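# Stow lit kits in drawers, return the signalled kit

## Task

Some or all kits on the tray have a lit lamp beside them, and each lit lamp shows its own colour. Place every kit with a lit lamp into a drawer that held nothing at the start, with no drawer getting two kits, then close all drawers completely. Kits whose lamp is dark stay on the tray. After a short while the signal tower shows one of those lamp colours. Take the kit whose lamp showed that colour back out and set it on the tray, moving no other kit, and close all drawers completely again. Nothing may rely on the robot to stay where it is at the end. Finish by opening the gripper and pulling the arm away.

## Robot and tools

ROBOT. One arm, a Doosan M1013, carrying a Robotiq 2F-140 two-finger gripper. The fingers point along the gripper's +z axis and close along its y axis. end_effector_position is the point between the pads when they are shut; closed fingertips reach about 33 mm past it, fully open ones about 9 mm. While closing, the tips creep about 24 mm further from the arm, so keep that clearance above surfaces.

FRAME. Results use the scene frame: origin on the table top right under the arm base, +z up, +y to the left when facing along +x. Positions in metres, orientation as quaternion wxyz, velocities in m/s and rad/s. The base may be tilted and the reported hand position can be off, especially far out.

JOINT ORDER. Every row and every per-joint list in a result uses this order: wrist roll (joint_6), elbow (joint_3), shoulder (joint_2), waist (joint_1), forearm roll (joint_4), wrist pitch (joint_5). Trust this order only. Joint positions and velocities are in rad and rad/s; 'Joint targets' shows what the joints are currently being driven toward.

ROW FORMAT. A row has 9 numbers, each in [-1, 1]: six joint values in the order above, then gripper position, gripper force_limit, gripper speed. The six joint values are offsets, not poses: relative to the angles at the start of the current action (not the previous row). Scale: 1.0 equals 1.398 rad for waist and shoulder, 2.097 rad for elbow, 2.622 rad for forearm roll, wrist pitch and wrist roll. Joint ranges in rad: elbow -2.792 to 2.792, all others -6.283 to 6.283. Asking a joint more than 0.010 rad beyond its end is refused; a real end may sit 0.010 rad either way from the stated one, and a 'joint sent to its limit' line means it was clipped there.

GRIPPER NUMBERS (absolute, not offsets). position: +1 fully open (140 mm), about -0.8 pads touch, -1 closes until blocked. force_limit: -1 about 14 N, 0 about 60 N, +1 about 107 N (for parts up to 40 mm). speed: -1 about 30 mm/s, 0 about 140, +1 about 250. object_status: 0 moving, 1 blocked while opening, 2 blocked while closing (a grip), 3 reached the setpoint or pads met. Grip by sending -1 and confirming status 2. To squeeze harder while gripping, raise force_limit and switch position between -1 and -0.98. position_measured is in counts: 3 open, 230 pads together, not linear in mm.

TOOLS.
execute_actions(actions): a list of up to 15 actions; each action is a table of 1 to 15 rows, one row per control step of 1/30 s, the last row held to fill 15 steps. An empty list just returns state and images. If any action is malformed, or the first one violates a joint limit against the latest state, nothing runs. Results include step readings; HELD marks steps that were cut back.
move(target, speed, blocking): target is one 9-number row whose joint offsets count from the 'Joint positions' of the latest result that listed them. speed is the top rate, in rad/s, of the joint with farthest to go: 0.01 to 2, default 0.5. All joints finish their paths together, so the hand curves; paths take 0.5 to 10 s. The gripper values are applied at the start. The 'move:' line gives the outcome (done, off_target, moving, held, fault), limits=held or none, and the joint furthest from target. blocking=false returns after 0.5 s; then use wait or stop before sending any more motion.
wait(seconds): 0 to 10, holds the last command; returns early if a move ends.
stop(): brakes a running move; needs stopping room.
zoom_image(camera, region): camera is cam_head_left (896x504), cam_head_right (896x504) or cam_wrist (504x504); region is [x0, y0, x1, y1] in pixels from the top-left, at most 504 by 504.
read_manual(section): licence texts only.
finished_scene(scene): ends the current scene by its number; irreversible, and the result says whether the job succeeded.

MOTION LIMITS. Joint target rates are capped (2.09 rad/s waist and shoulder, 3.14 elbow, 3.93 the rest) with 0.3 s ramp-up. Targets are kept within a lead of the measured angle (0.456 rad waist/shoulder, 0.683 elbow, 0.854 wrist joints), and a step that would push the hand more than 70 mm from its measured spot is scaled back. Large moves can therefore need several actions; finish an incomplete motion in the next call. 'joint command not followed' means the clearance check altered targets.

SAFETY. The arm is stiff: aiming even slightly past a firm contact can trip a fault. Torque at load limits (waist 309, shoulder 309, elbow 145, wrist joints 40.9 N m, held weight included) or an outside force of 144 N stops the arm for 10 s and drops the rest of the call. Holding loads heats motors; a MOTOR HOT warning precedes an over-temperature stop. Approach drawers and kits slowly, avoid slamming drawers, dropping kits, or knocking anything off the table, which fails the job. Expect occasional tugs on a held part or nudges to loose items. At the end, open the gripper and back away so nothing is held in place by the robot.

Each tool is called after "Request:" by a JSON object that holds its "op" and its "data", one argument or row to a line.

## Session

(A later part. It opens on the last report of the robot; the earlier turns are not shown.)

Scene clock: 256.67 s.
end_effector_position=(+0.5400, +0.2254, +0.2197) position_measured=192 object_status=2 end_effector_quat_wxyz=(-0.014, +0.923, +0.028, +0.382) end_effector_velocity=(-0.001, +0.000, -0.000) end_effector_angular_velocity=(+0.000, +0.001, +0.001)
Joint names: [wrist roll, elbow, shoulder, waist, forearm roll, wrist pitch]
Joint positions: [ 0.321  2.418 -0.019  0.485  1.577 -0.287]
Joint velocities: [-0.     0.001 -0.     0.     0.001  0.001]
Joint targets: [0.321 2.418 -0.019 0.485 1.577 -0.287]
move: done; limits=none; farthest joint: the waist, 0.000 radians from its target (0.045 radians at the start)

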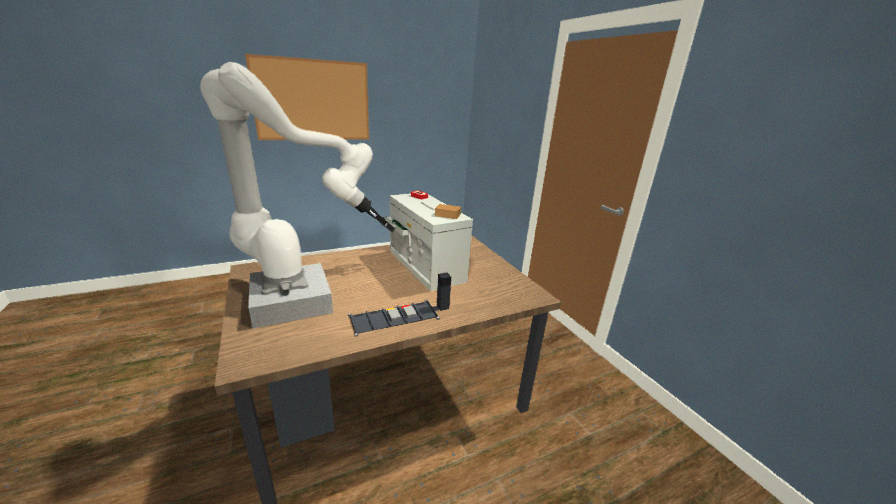

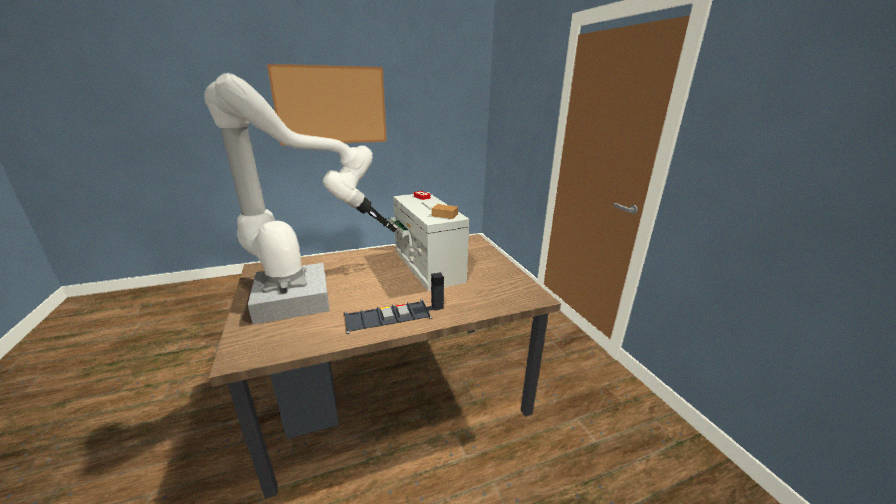

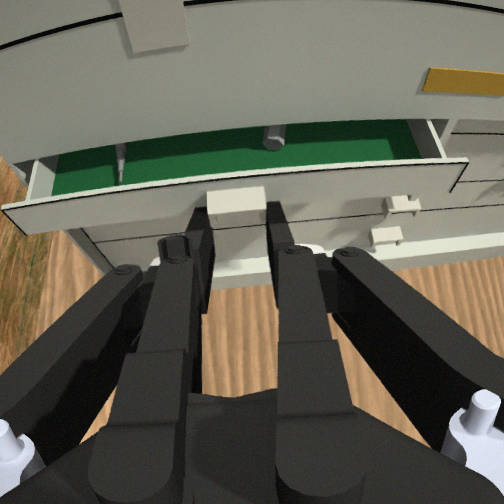

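Request:
{"op": "move", "data": {
  "target": [-0.0008,-0.0323,0.0476,-0.0328,-0.0119,0.012,-1,-0.3,0],
  "speed": 0.13
}}

Request:
{"op": "move", "data": {
  "target": [0,0,0,0,0,0,-0.15,-0.3,-0.5]
}}

Request:
{"op": "move", "data": {
  "target": [0.0008,0.0323,-0.0476,0.0328,0.0119,-0.012,-0.1,-0.3,0],
  "speed": 0.4
}}

Request:
{"op": "move", "data": {
  "target": [-0.2101,0.0602,-0.0981,-0.5755,-0.0146,0.2158,-0.1,-0.3,0],
  "speed": 1.3
}}

Request:
{"op": "move", "data": {
  "target": [-0.0236,-0.0322,0.0594,0.0388,0.0383,-0.0139,-0.1,-0.3,0],
  "speed": 0.4
}}

Scene clock: 269.53 s.
end_effector_position=(+0.5866, +0.2295, +0.2196) position_measured=192 object_status=2 end_effector_quat_wxyz=(-0.015, +0.923, +0.028, +0.382) end_effector_velocity=(+0.000, -0.000, -0.000) end_effector_angular_velocity=(-0.000, -0.000, -0.000)
Joint names: [wrist roll, elbow, shoulder, waist, forearm roll, wrist pitch]
Joint positions: [ 0.319  2.35   0.048  0.439  1.545 -0.256]
Joint velocities: [ 0.001 -0.001  0.001 -0.    -0.001  0.   ]
Joint targets: [0.319 2.350 0.048 0.439 1.545 -0.256]
move: done; limits=none; farthest joint: the waist, 0.000 radians from its target (0.046 radians at the start)

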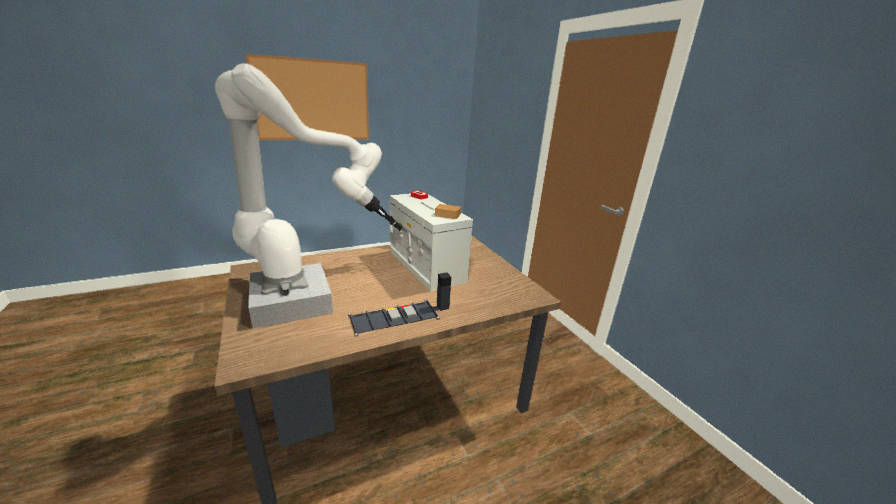

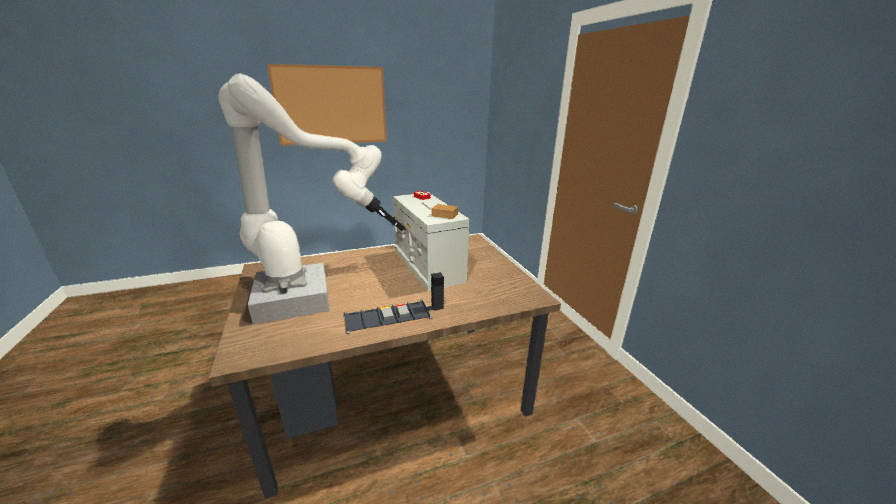

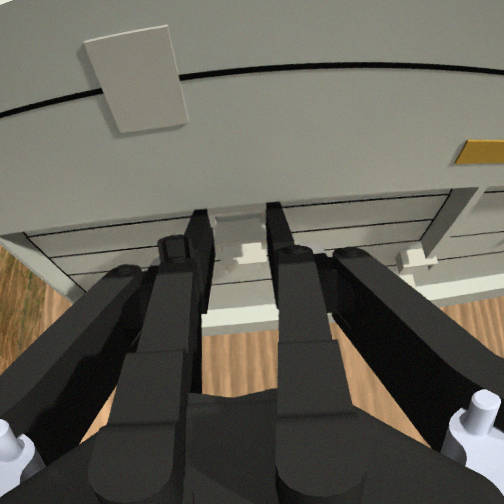

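Scene clock: 270.07 s.
end_effector_position=(+0.5866, +0.2294, +0.2196) position_measured=148 object_status=0 end_effector_quat_wxyz=(-0.015, +0.923, +0.028, +0.382) end_effector_velocity=(+0.000, +0.000, +0.000) end_effector_angular_velocity=(-0.001, -0.000, +0.001)
Joint names: [wrist roll, elbow, shoulder, waist, forearm roll, wrist pitch]
Joint positions: [ 0.319  2.35   0.048  0.439  1.545 -0.256]
Joint velocities: [-0.001 -0.    -0.    -0.    -0.001  0.   ]
Joint targets: [0.319 2.350 0.048 0.439 1.545 -0.256]
move: done; limits=none; farthest joint: the waist, 0.000 radians from its target (0.000 radians at the start)

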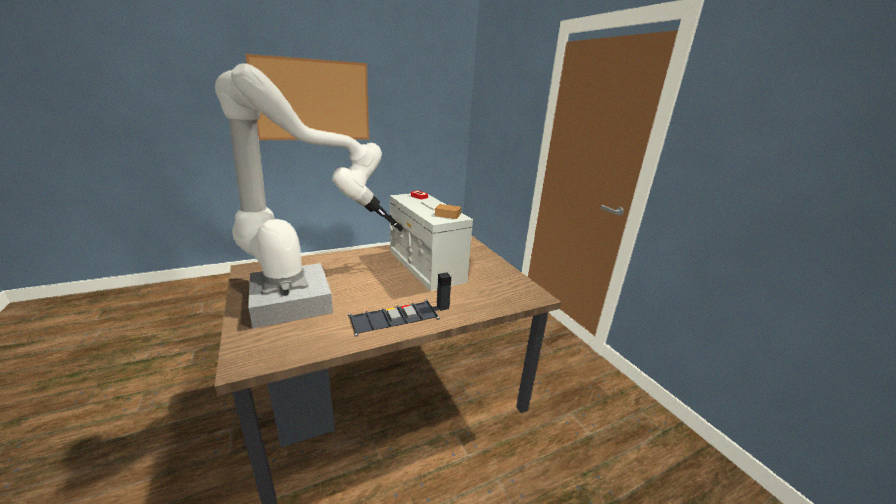

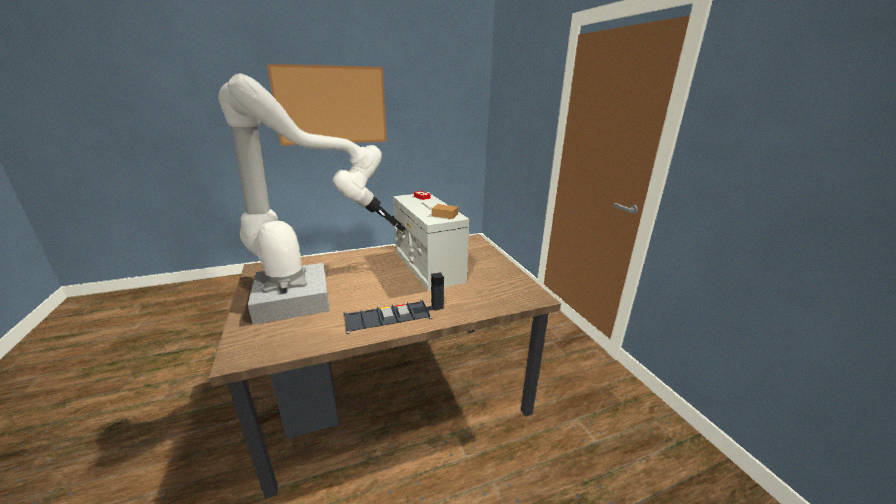

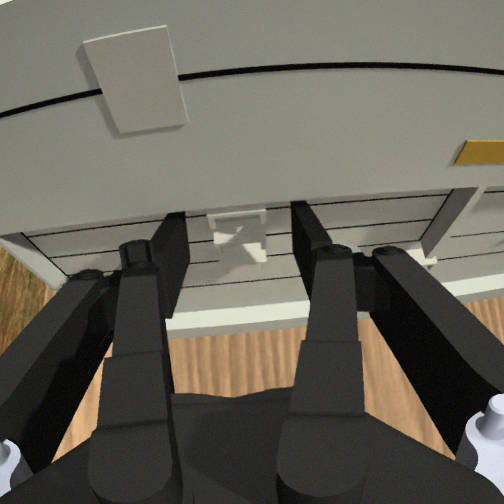

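Scene clock: 270.83 s.
end_effector_position=(+0.5400, +0.2254, +0.2196) position_measured=141 object_status=3 end_effector_quat_wxyz=(-0.014, +0.923, +0.028, +0.382) end_effector_velocity=(-0.001, +0.000, -0.000) end_effector_angular_velocity=(-0.001, +0.000, +0.003)
Joint names: [wrist roll, elbow, shoulder, waist, forearm roll, wrist pitch]
Joint positions: [ 0.321  2.418 -0.019  0.485  1.577 -0.287]
Joint velocities: [-0.001  0.001 -0.     0.001 -0.001  0.001]
Joint targets: [0.321 2.418 -0.019 0.485 1.577 -0.287]
move: done; limits=none; farthest joint: the waist, 0.000 radians from its target (0.046 radians at the start)

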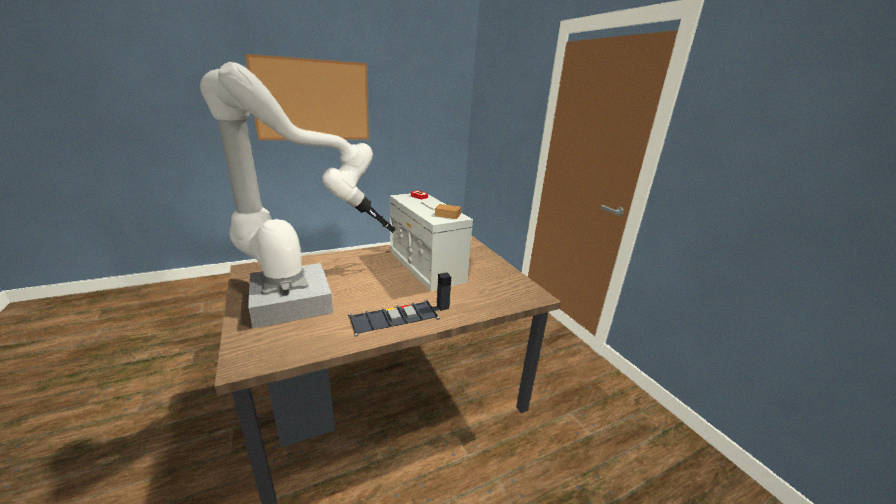

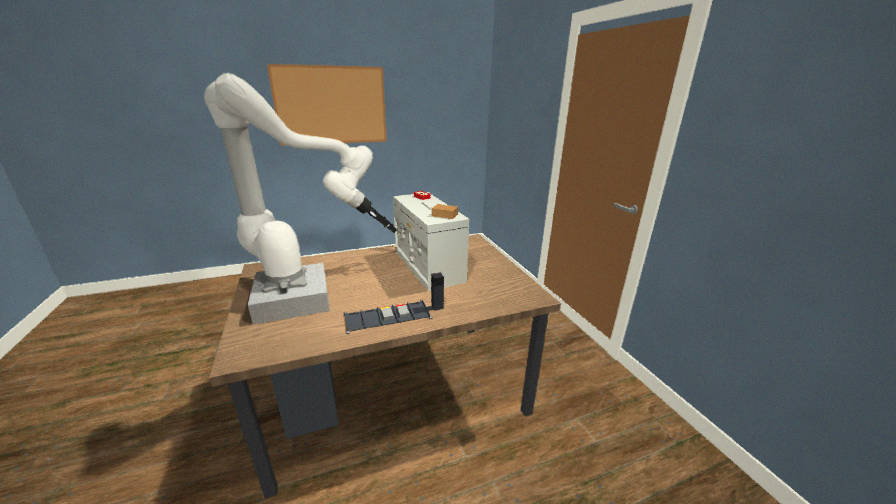

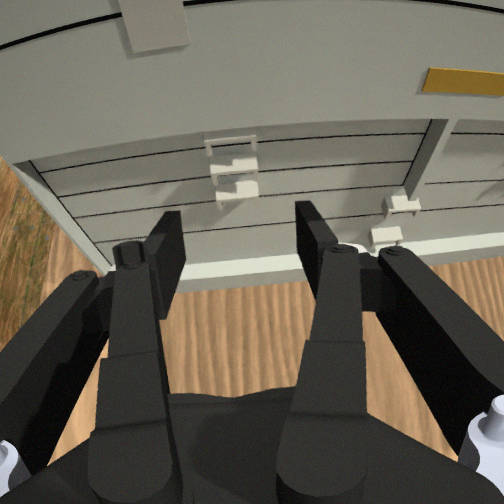

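Scene clock: 272.10 s.
end_effector_position=(+0.5170, -0.0316, +0.2202) position_measured=141 object_status=3 end_effector_quat_wxyz=(-0.016, +0.923, +0.032, +0.383) end_effector_velocity=(-0.000, -0.001, +0.000) end_effector_angular_velocity=(+0.000, -0.000, -0.002)
Joint names: [wrist roll, elbow, shoulder, waist, forearm roll, wrist pitch]
Joint positions: [-0.229  2.544 -0.156 -0.32   1.538  0.279]
Joint velocities: [-0.     0.    -0.    -0.001  0.001 -0.   ]
Joint targets: [-0.229 2.544 -0.156 -0.320 1.538 0.279]
move: done; limits=none; farthest joint: the waist, 0.000 radians from its target (0.804 radians at the start)

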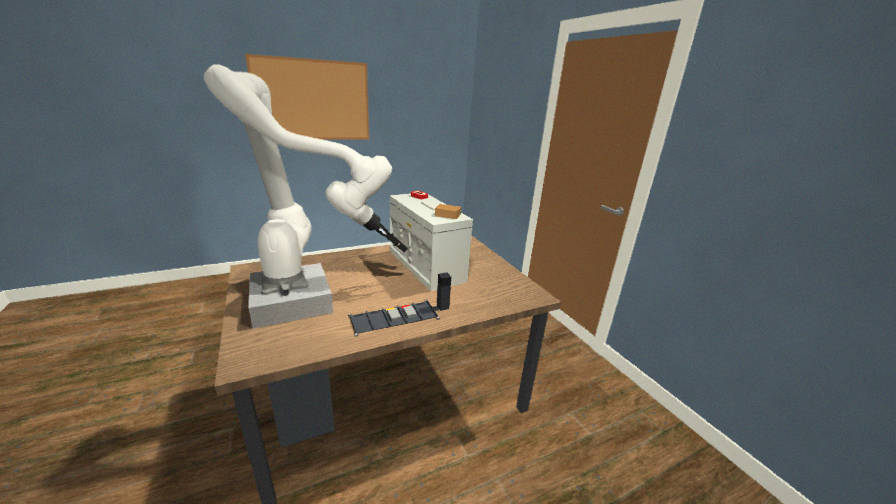

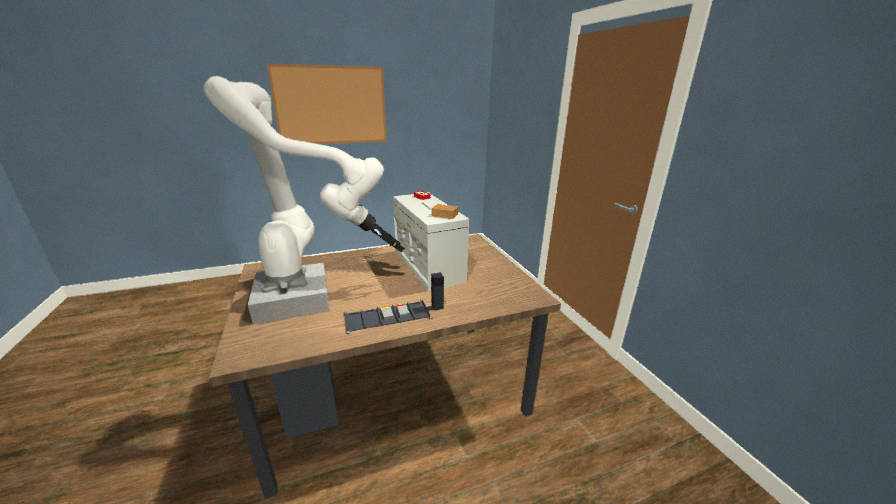

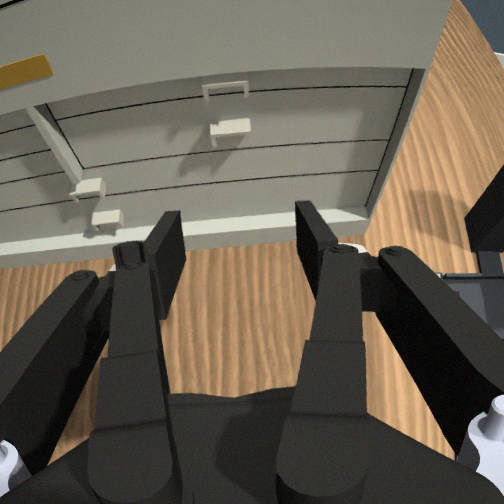

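Scene clock: 272.90 s.
end_effector_position=(+0.5629, -0.0275, +0.2202) position_measured=141 object_status=3 end_effector_quat_wxyz=(-0.016, +0.923, +0.031, +0.383) end_effector_velocity=(+0.000, +0.000, +0.000) end_effector_angular_velocity=(+0.000, -0.000, -0.000)
Joint names: [wrist roll, elbow, shoulder, waist, forearm roll, wrist pitch]
Joint positions: [-0.291  2.476 -0.073 -0.265  1.639  0.242]
Joint velocities: [-0.001 -0.     0.     0.     0.002  0.   ]
Joint targets: [-0.291 2.476 -0.073 -0.265 1.639 0.242]
move: done; limits=none; farthest joint: the waist, 0.000 radians from its target (0.054 radians at the start)

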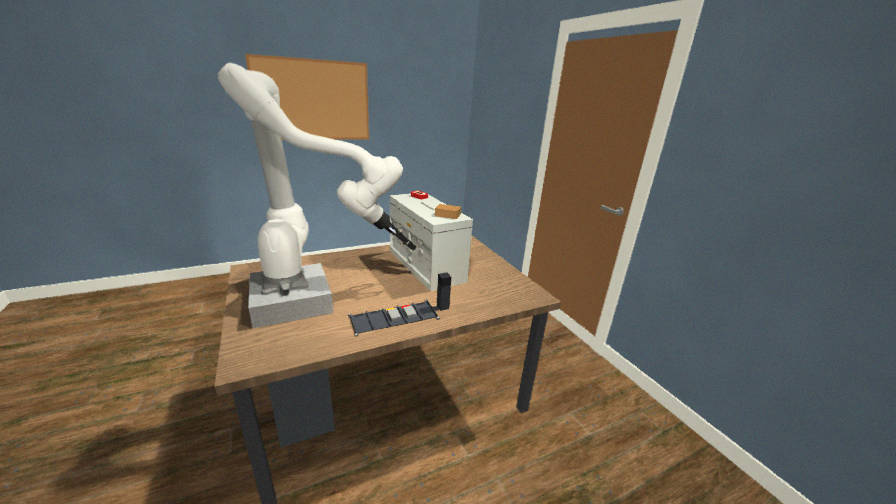

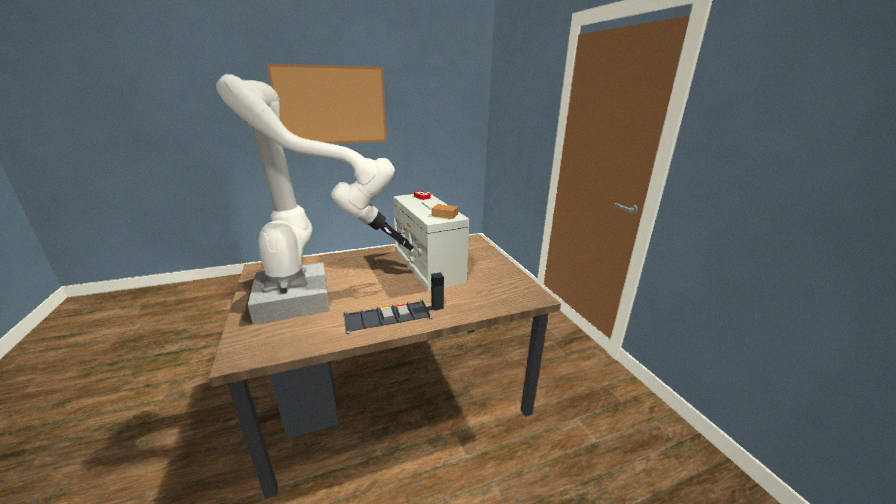

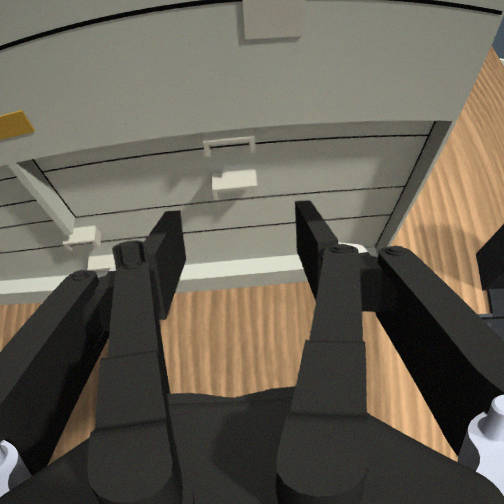

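Request:
{"op": "move", "data": {
  "target": [-0.0126,-0.0338,0.055,0.0305,0.0238,-0.0104,-0.1,-0.3,0],
  "speed": 0.18
}}

Request:
{"op": "move", "data": {
  "target": [0,0,0,0,0,0,-1,-0.3,0]
}}

Request:
{"op": "move", "data": {
  "target": [0.0126,0.034,-0.0541,-0.0297,-0.0238,0.0104,-1,-0.3,0],
  "speed": 0.18
}}

Request:
{"op": "move", "data": {
  "target": [0.0236,0.0322,-0.0593,-0.0388,-0.0383,0.0139,-1,-0.3,0],
  "speed": 0.24
}}

Request:
{"op": "move", "data": {
  "target": [0.0309,0.03,-0.066,-0.0527,-0.0497,0.0205,-1,-0.3,0],
  "speed": 0.28
}}

Request:
{"op": "move", "data": {
  "target": [0,0,0,0,0,0,-0.15,-0.3,-0.5]
}}

Scene clock: 278.50 s.
end_effector_position=(+0.6085, -0.0226, +0.2193) position_measured=141 object_status=3 end_effector_quat_wxyz=(-0.016, +0.923, +0.032, +0.382) end_effector_velocity=(+0.000, +0.000, -0.000) end_effector_angular_velocity=(+0.001, +0.000, +0.001)
Joint names: [wrist roll, elbow, shoulder, waist, forearm roll, wrist pitch]
Joint positions: [-0.324  2.406  0.004 -0.223  1.701  0.215]
Joint velocities: [-0.001 -0.001  0.001  0.     0.001  0.001]
Joint targets: [-0.324 2.406 0.004 -0.223 1.701 0.215]
move: done; limits=none; farthest joint: the waist, 0.001 radians from its target (0.043 radians at the start)

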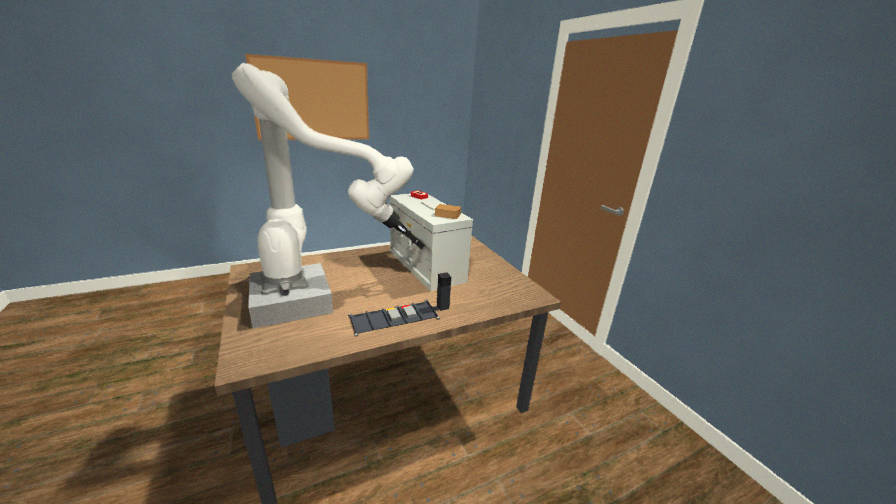

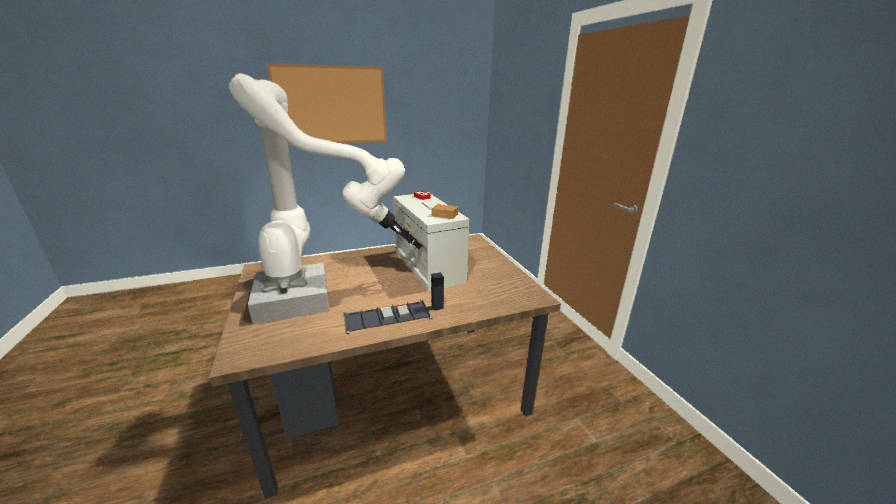

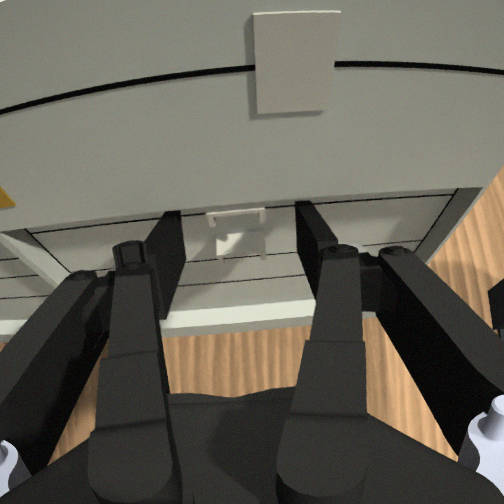

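Scene clock: 279.00 s.
end_effector_position=(+0.6085, -0.0226, +0.2193) position_measured=192 object_status=2 end_effector_quat_wxyz=(-0.016, +0.923, +0.032, +0.382) end_effector_velocity=(-0.000, -0.000, -0.000) end_effector_angular_velocity=(+0.000, +0.001, -0.001)
Joint names: [wrist roll, elbow, shoulder, waist, forearm roll, wrist pitch]
Joint positions: [-0.324  2.406  0.004 -0.223  1.701  0.215]
Joint velocities: [ 0.001 -0.     0.001  0.    -0.    -0.   ]
Joint targets: [-0.324 2.406 0.004 -0.223 1.701 0.215]
move: done; limits=none; farthest joint: the waist, 0.000 radians from its target (0.000 radians at the start)

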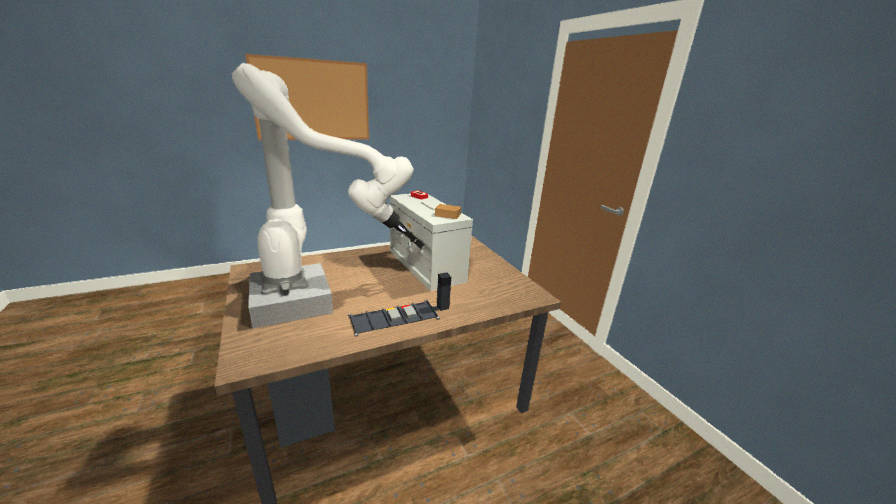

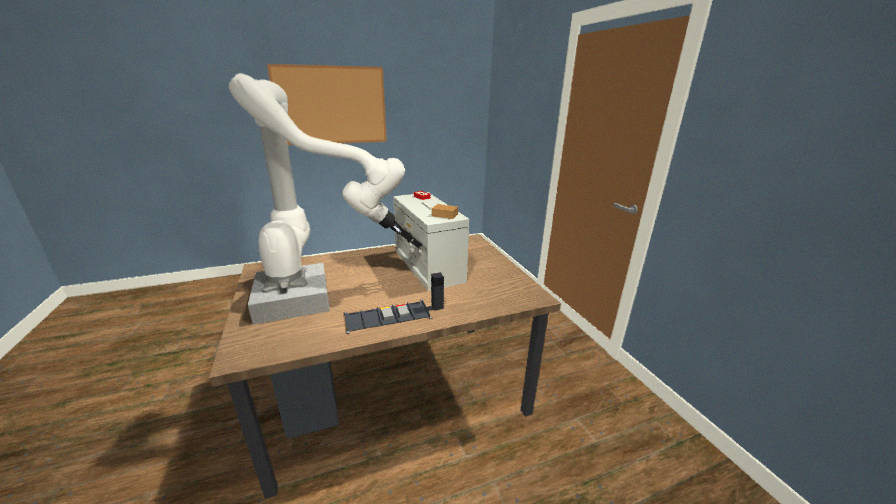

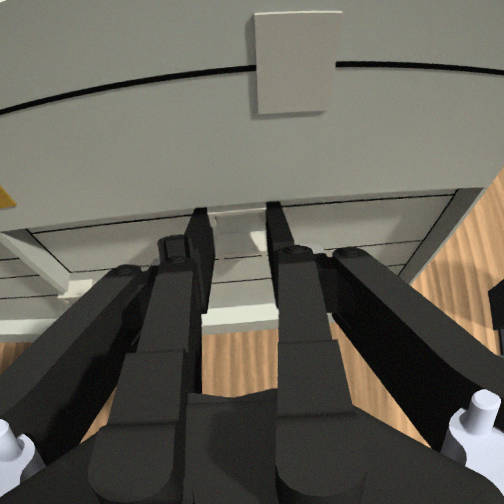

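Scene clock: 279.80 s.
end_effector_position=(+0.5626, -0.0267, +0.2193) position_measured=192 object_status=2 end_effector_quat_wxyz=(-0.016, +0.924, +0.032, +0.382) end_effector_velocity=(-0.001, -0.000, -0.000) end_effector_angular_velocity=(+0.000, +0.001, -0.001)
Joint names: [wrist roll, elbow, shoulder, waist, forearm roll, wrist pitch]
Joint positions: [-0.291  2.477 -0.072 -0.264  1.639  0.242]
Joint velocities: [ 0.001  0.001 -0.    -0.    -0.    -0.   ]
Joint targets: [-0.291 2.477 -0.072 -0.264 1.639 0.242]
move: done; limits=none; farthest joint: the waist, 0.000 radians from its target (0.042 radians at the start)

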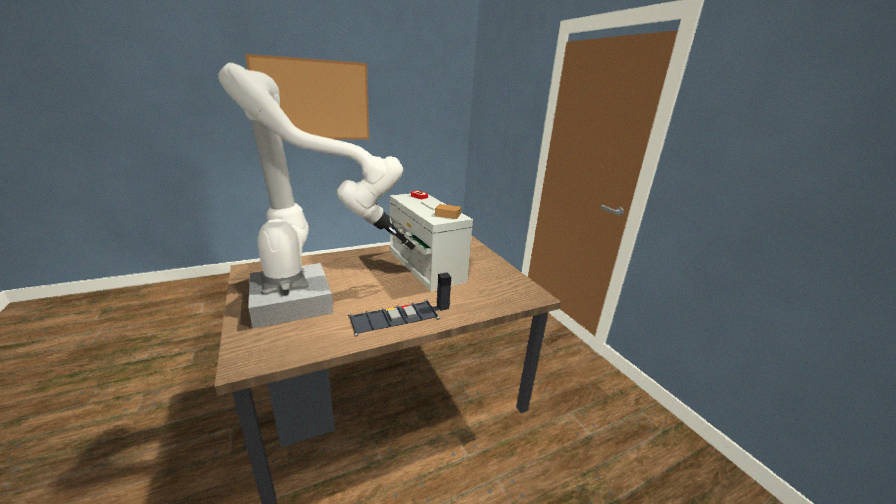

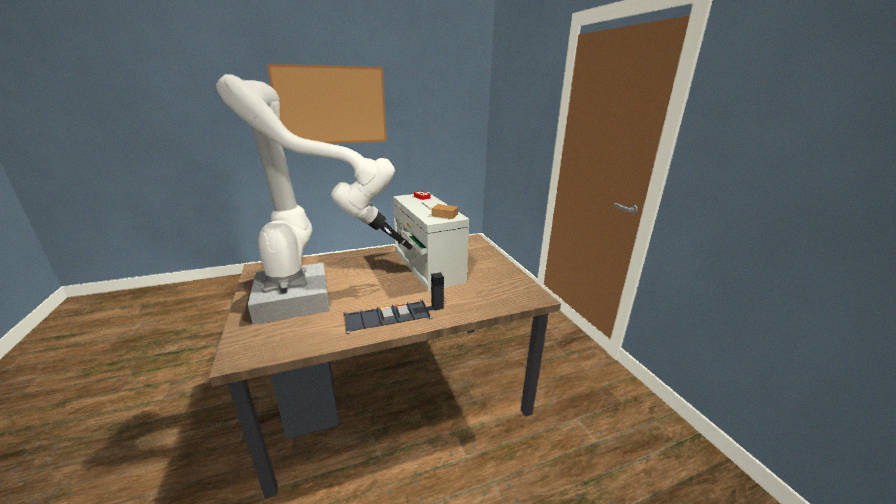

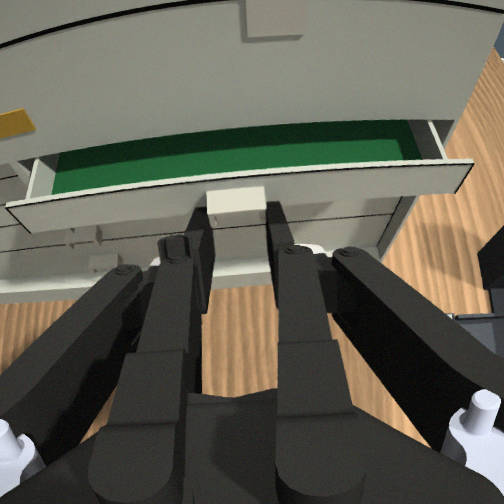

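Scene clock: 280.60 s.
end_effector_position=(+0.5168, -0.0310, +0.2193) position_measured=192 object_status=2 end_effector_quat_wxyz=(-0.016, +0.924, +0.032, +0.382) end_effector_velocity=(-0.001, +0.000, -0.000) end_effector_angular_velocity=(-0.001, +0.001, +0.002)
Joint names: [wrist roll, elbow, shoulder, waist, forearm roll, wrist pitch]
Joint positions: [-0.229  2.544 -0.155 -0.319  1.538  0.279]
Joint velocities: [-0.     0.001 -0.    -0.    -0.002  0.001]
Joint targets: [-0.229 2.544 -0.155 -0.319 1.538 0.279]
move: done; limits=none; farthest joint: the waist, 0.000 radians from its target (0.054 radians at the start)

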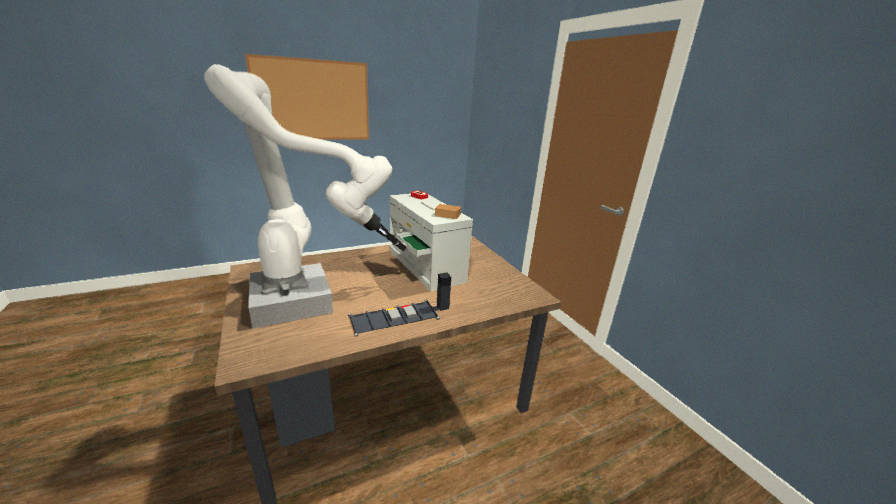

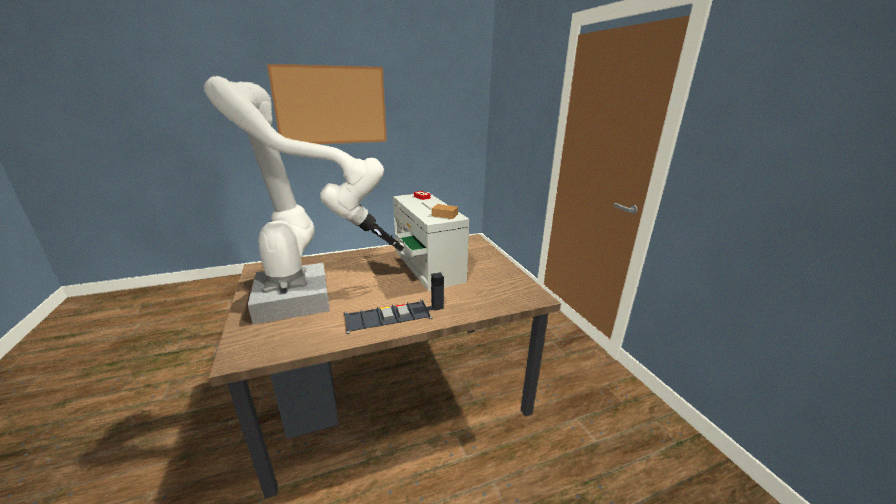

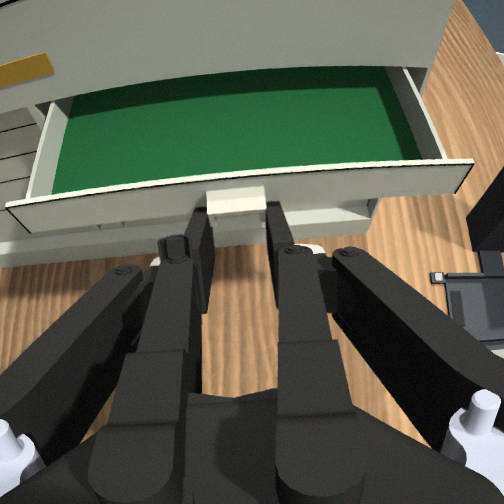

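Scene clock: 281.47 s.
end_effector_position=(+0.4711, -0.0352, +0.2193) position_measured=192 object_status=2 end_effector_quat_wxyz=(-0.016, +0.924, +0.032, +0.382) end_effector_velocity=(-0.000, +0.000, -0.001) end_effector_angular_velocity=(+0.002, +0.002, -0.000)
Joint names: [wrist roll, elbow, shoulder, waist, forearm roll, wrist pitch]
Joint positions: [-0.148  2.607 -0.247 -0.392  1.408  0.332]
Joint velocities: [ 0.002  0.001  0.001 -0.    -0.002  0.001]
Joint targets: [-0.148 2.607 -0.247 -0.392 1.408 0.332]
move: done; limits=none; farthest joint: the waist, 0.000 radians from its target (0.074 radians at the start)

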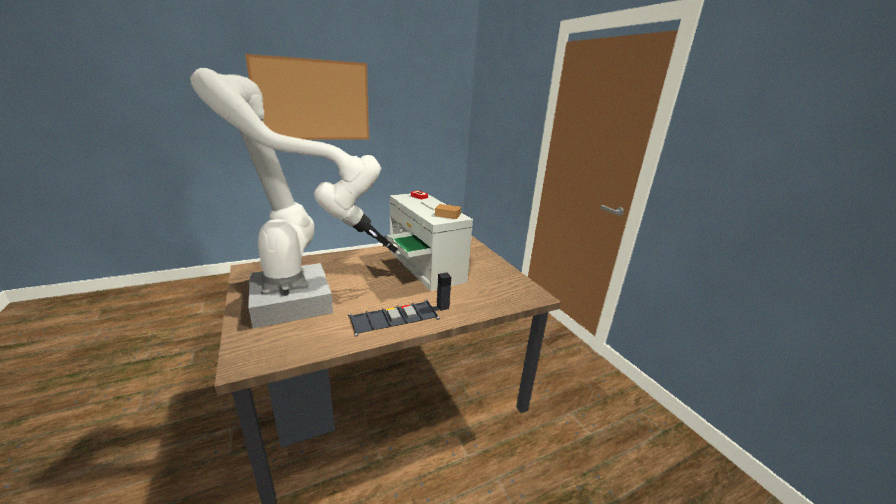

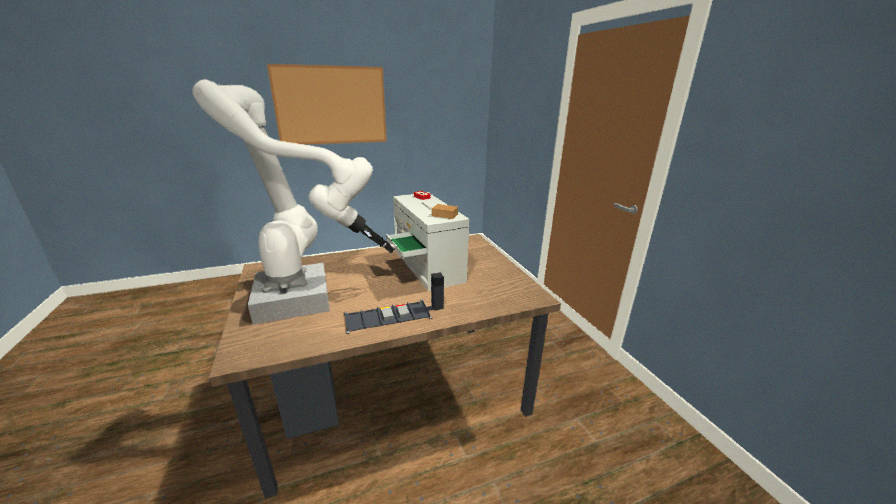

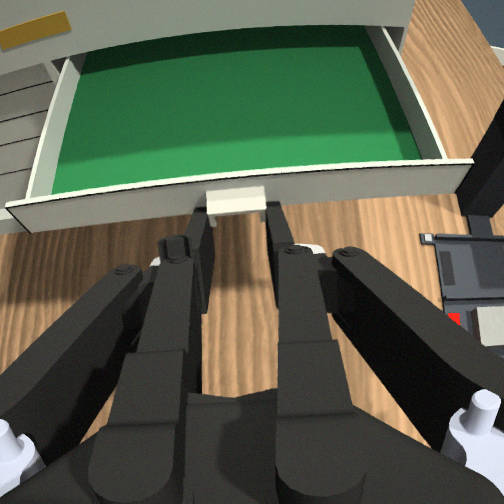

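Scene clock: 282.03 s.
end_effector_position=(+0.4710, -0.0352, +0.2193) position_measured=148 object_status=3 end_effector_quat_wxyz=(-0.016, +0.924, +0.032, +0.382) end_effector_velocity=(+0.000, +0.000, -0.000) end_effector_angular_velocity=(-0.001, +0.000, +0.001)
Joint names: [wrist roll, elbow, shoulder, waist, forearm roll, wrist pitch]
Joint positions: [-0.148  2.607 -0.247 -0.392  1.408  0.332]
Joint velocities: [-0.001 -0.     0.     0.001 -0.    -0.   ]
Joint targets: [-0.148 2.607 -0.247 -0.392 1.408 0.332]
move: done; limits=none; farthest joint: the waist, 0.000 radians from its target (0.000 radians at the start)

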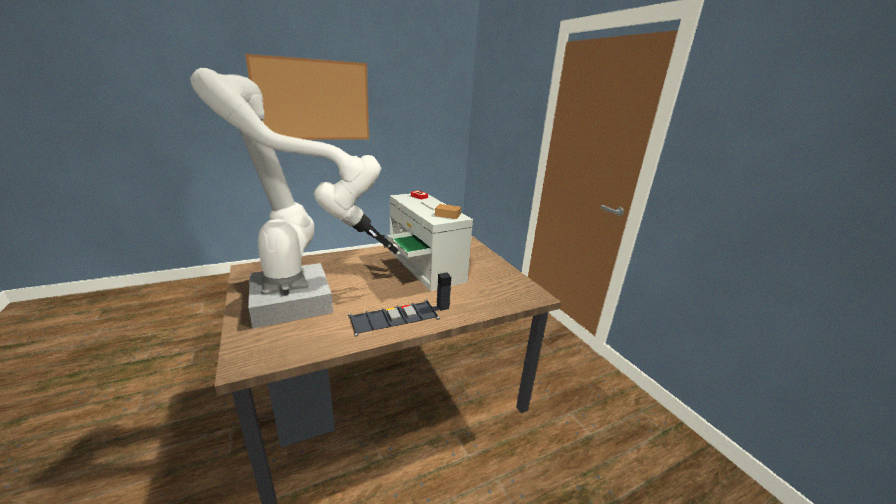

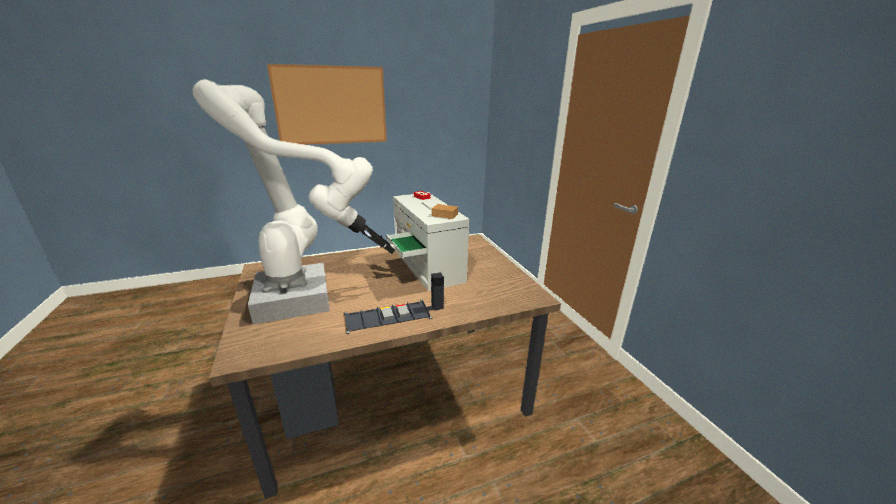

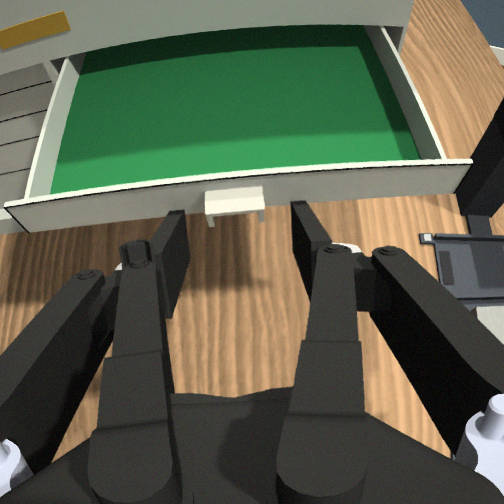

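Request:
{"op": "execute_actions", "data": {
  "actions": []
}}

Scene clock: 304.20 s.
end_effector_position=(+0.4711, -0.0352, +0.2193) position_measured=148 object_status=3 end_effector_quat_wxyz=(-0.016, +0.924, +0.032, +0.382) end_effector_velocity=(-0.000, +0.000, -0.000) end_effector_angular_velocity=(-0.001, +0.000, +0.001)
Joint names: [wrist roll, elbow, shoulder, waist, forearm roll, wrist pitch]
Joint positions: [-0.148  2.607 -0.247 -0.392  1.408  0.332]
Joint velocities: [-0.001 -0.     0.    -0.    -0.     0.   ]
Joint targets: [-0.148 2.607 -0.247 -0.392 1.408 0.332]

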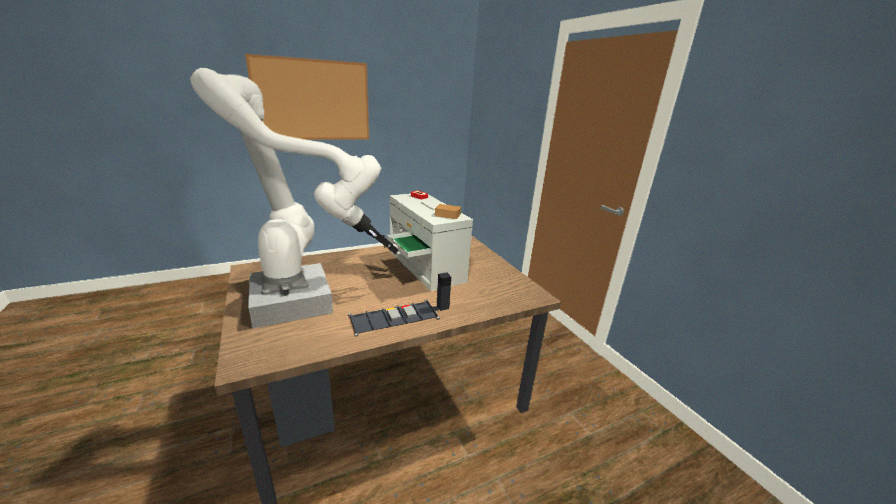

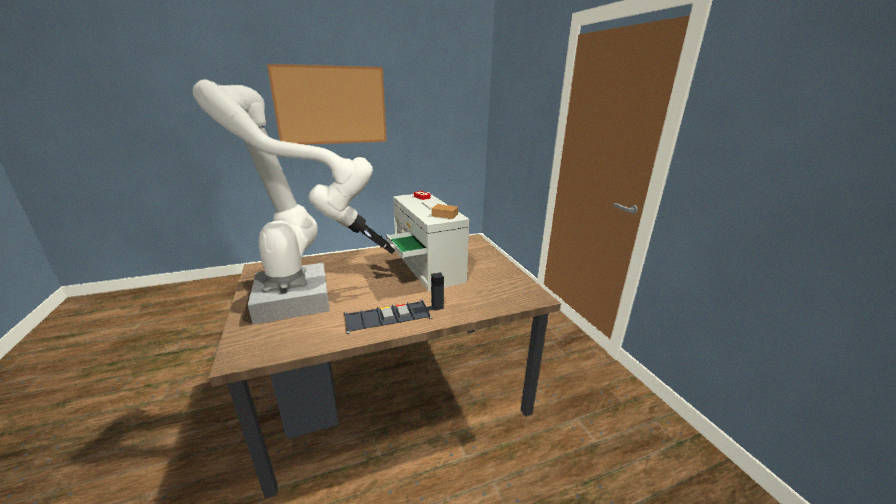

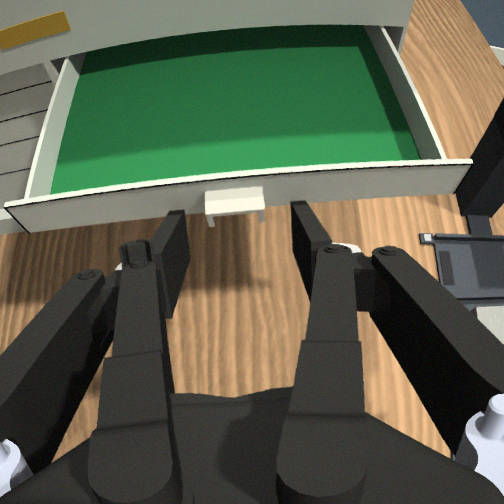

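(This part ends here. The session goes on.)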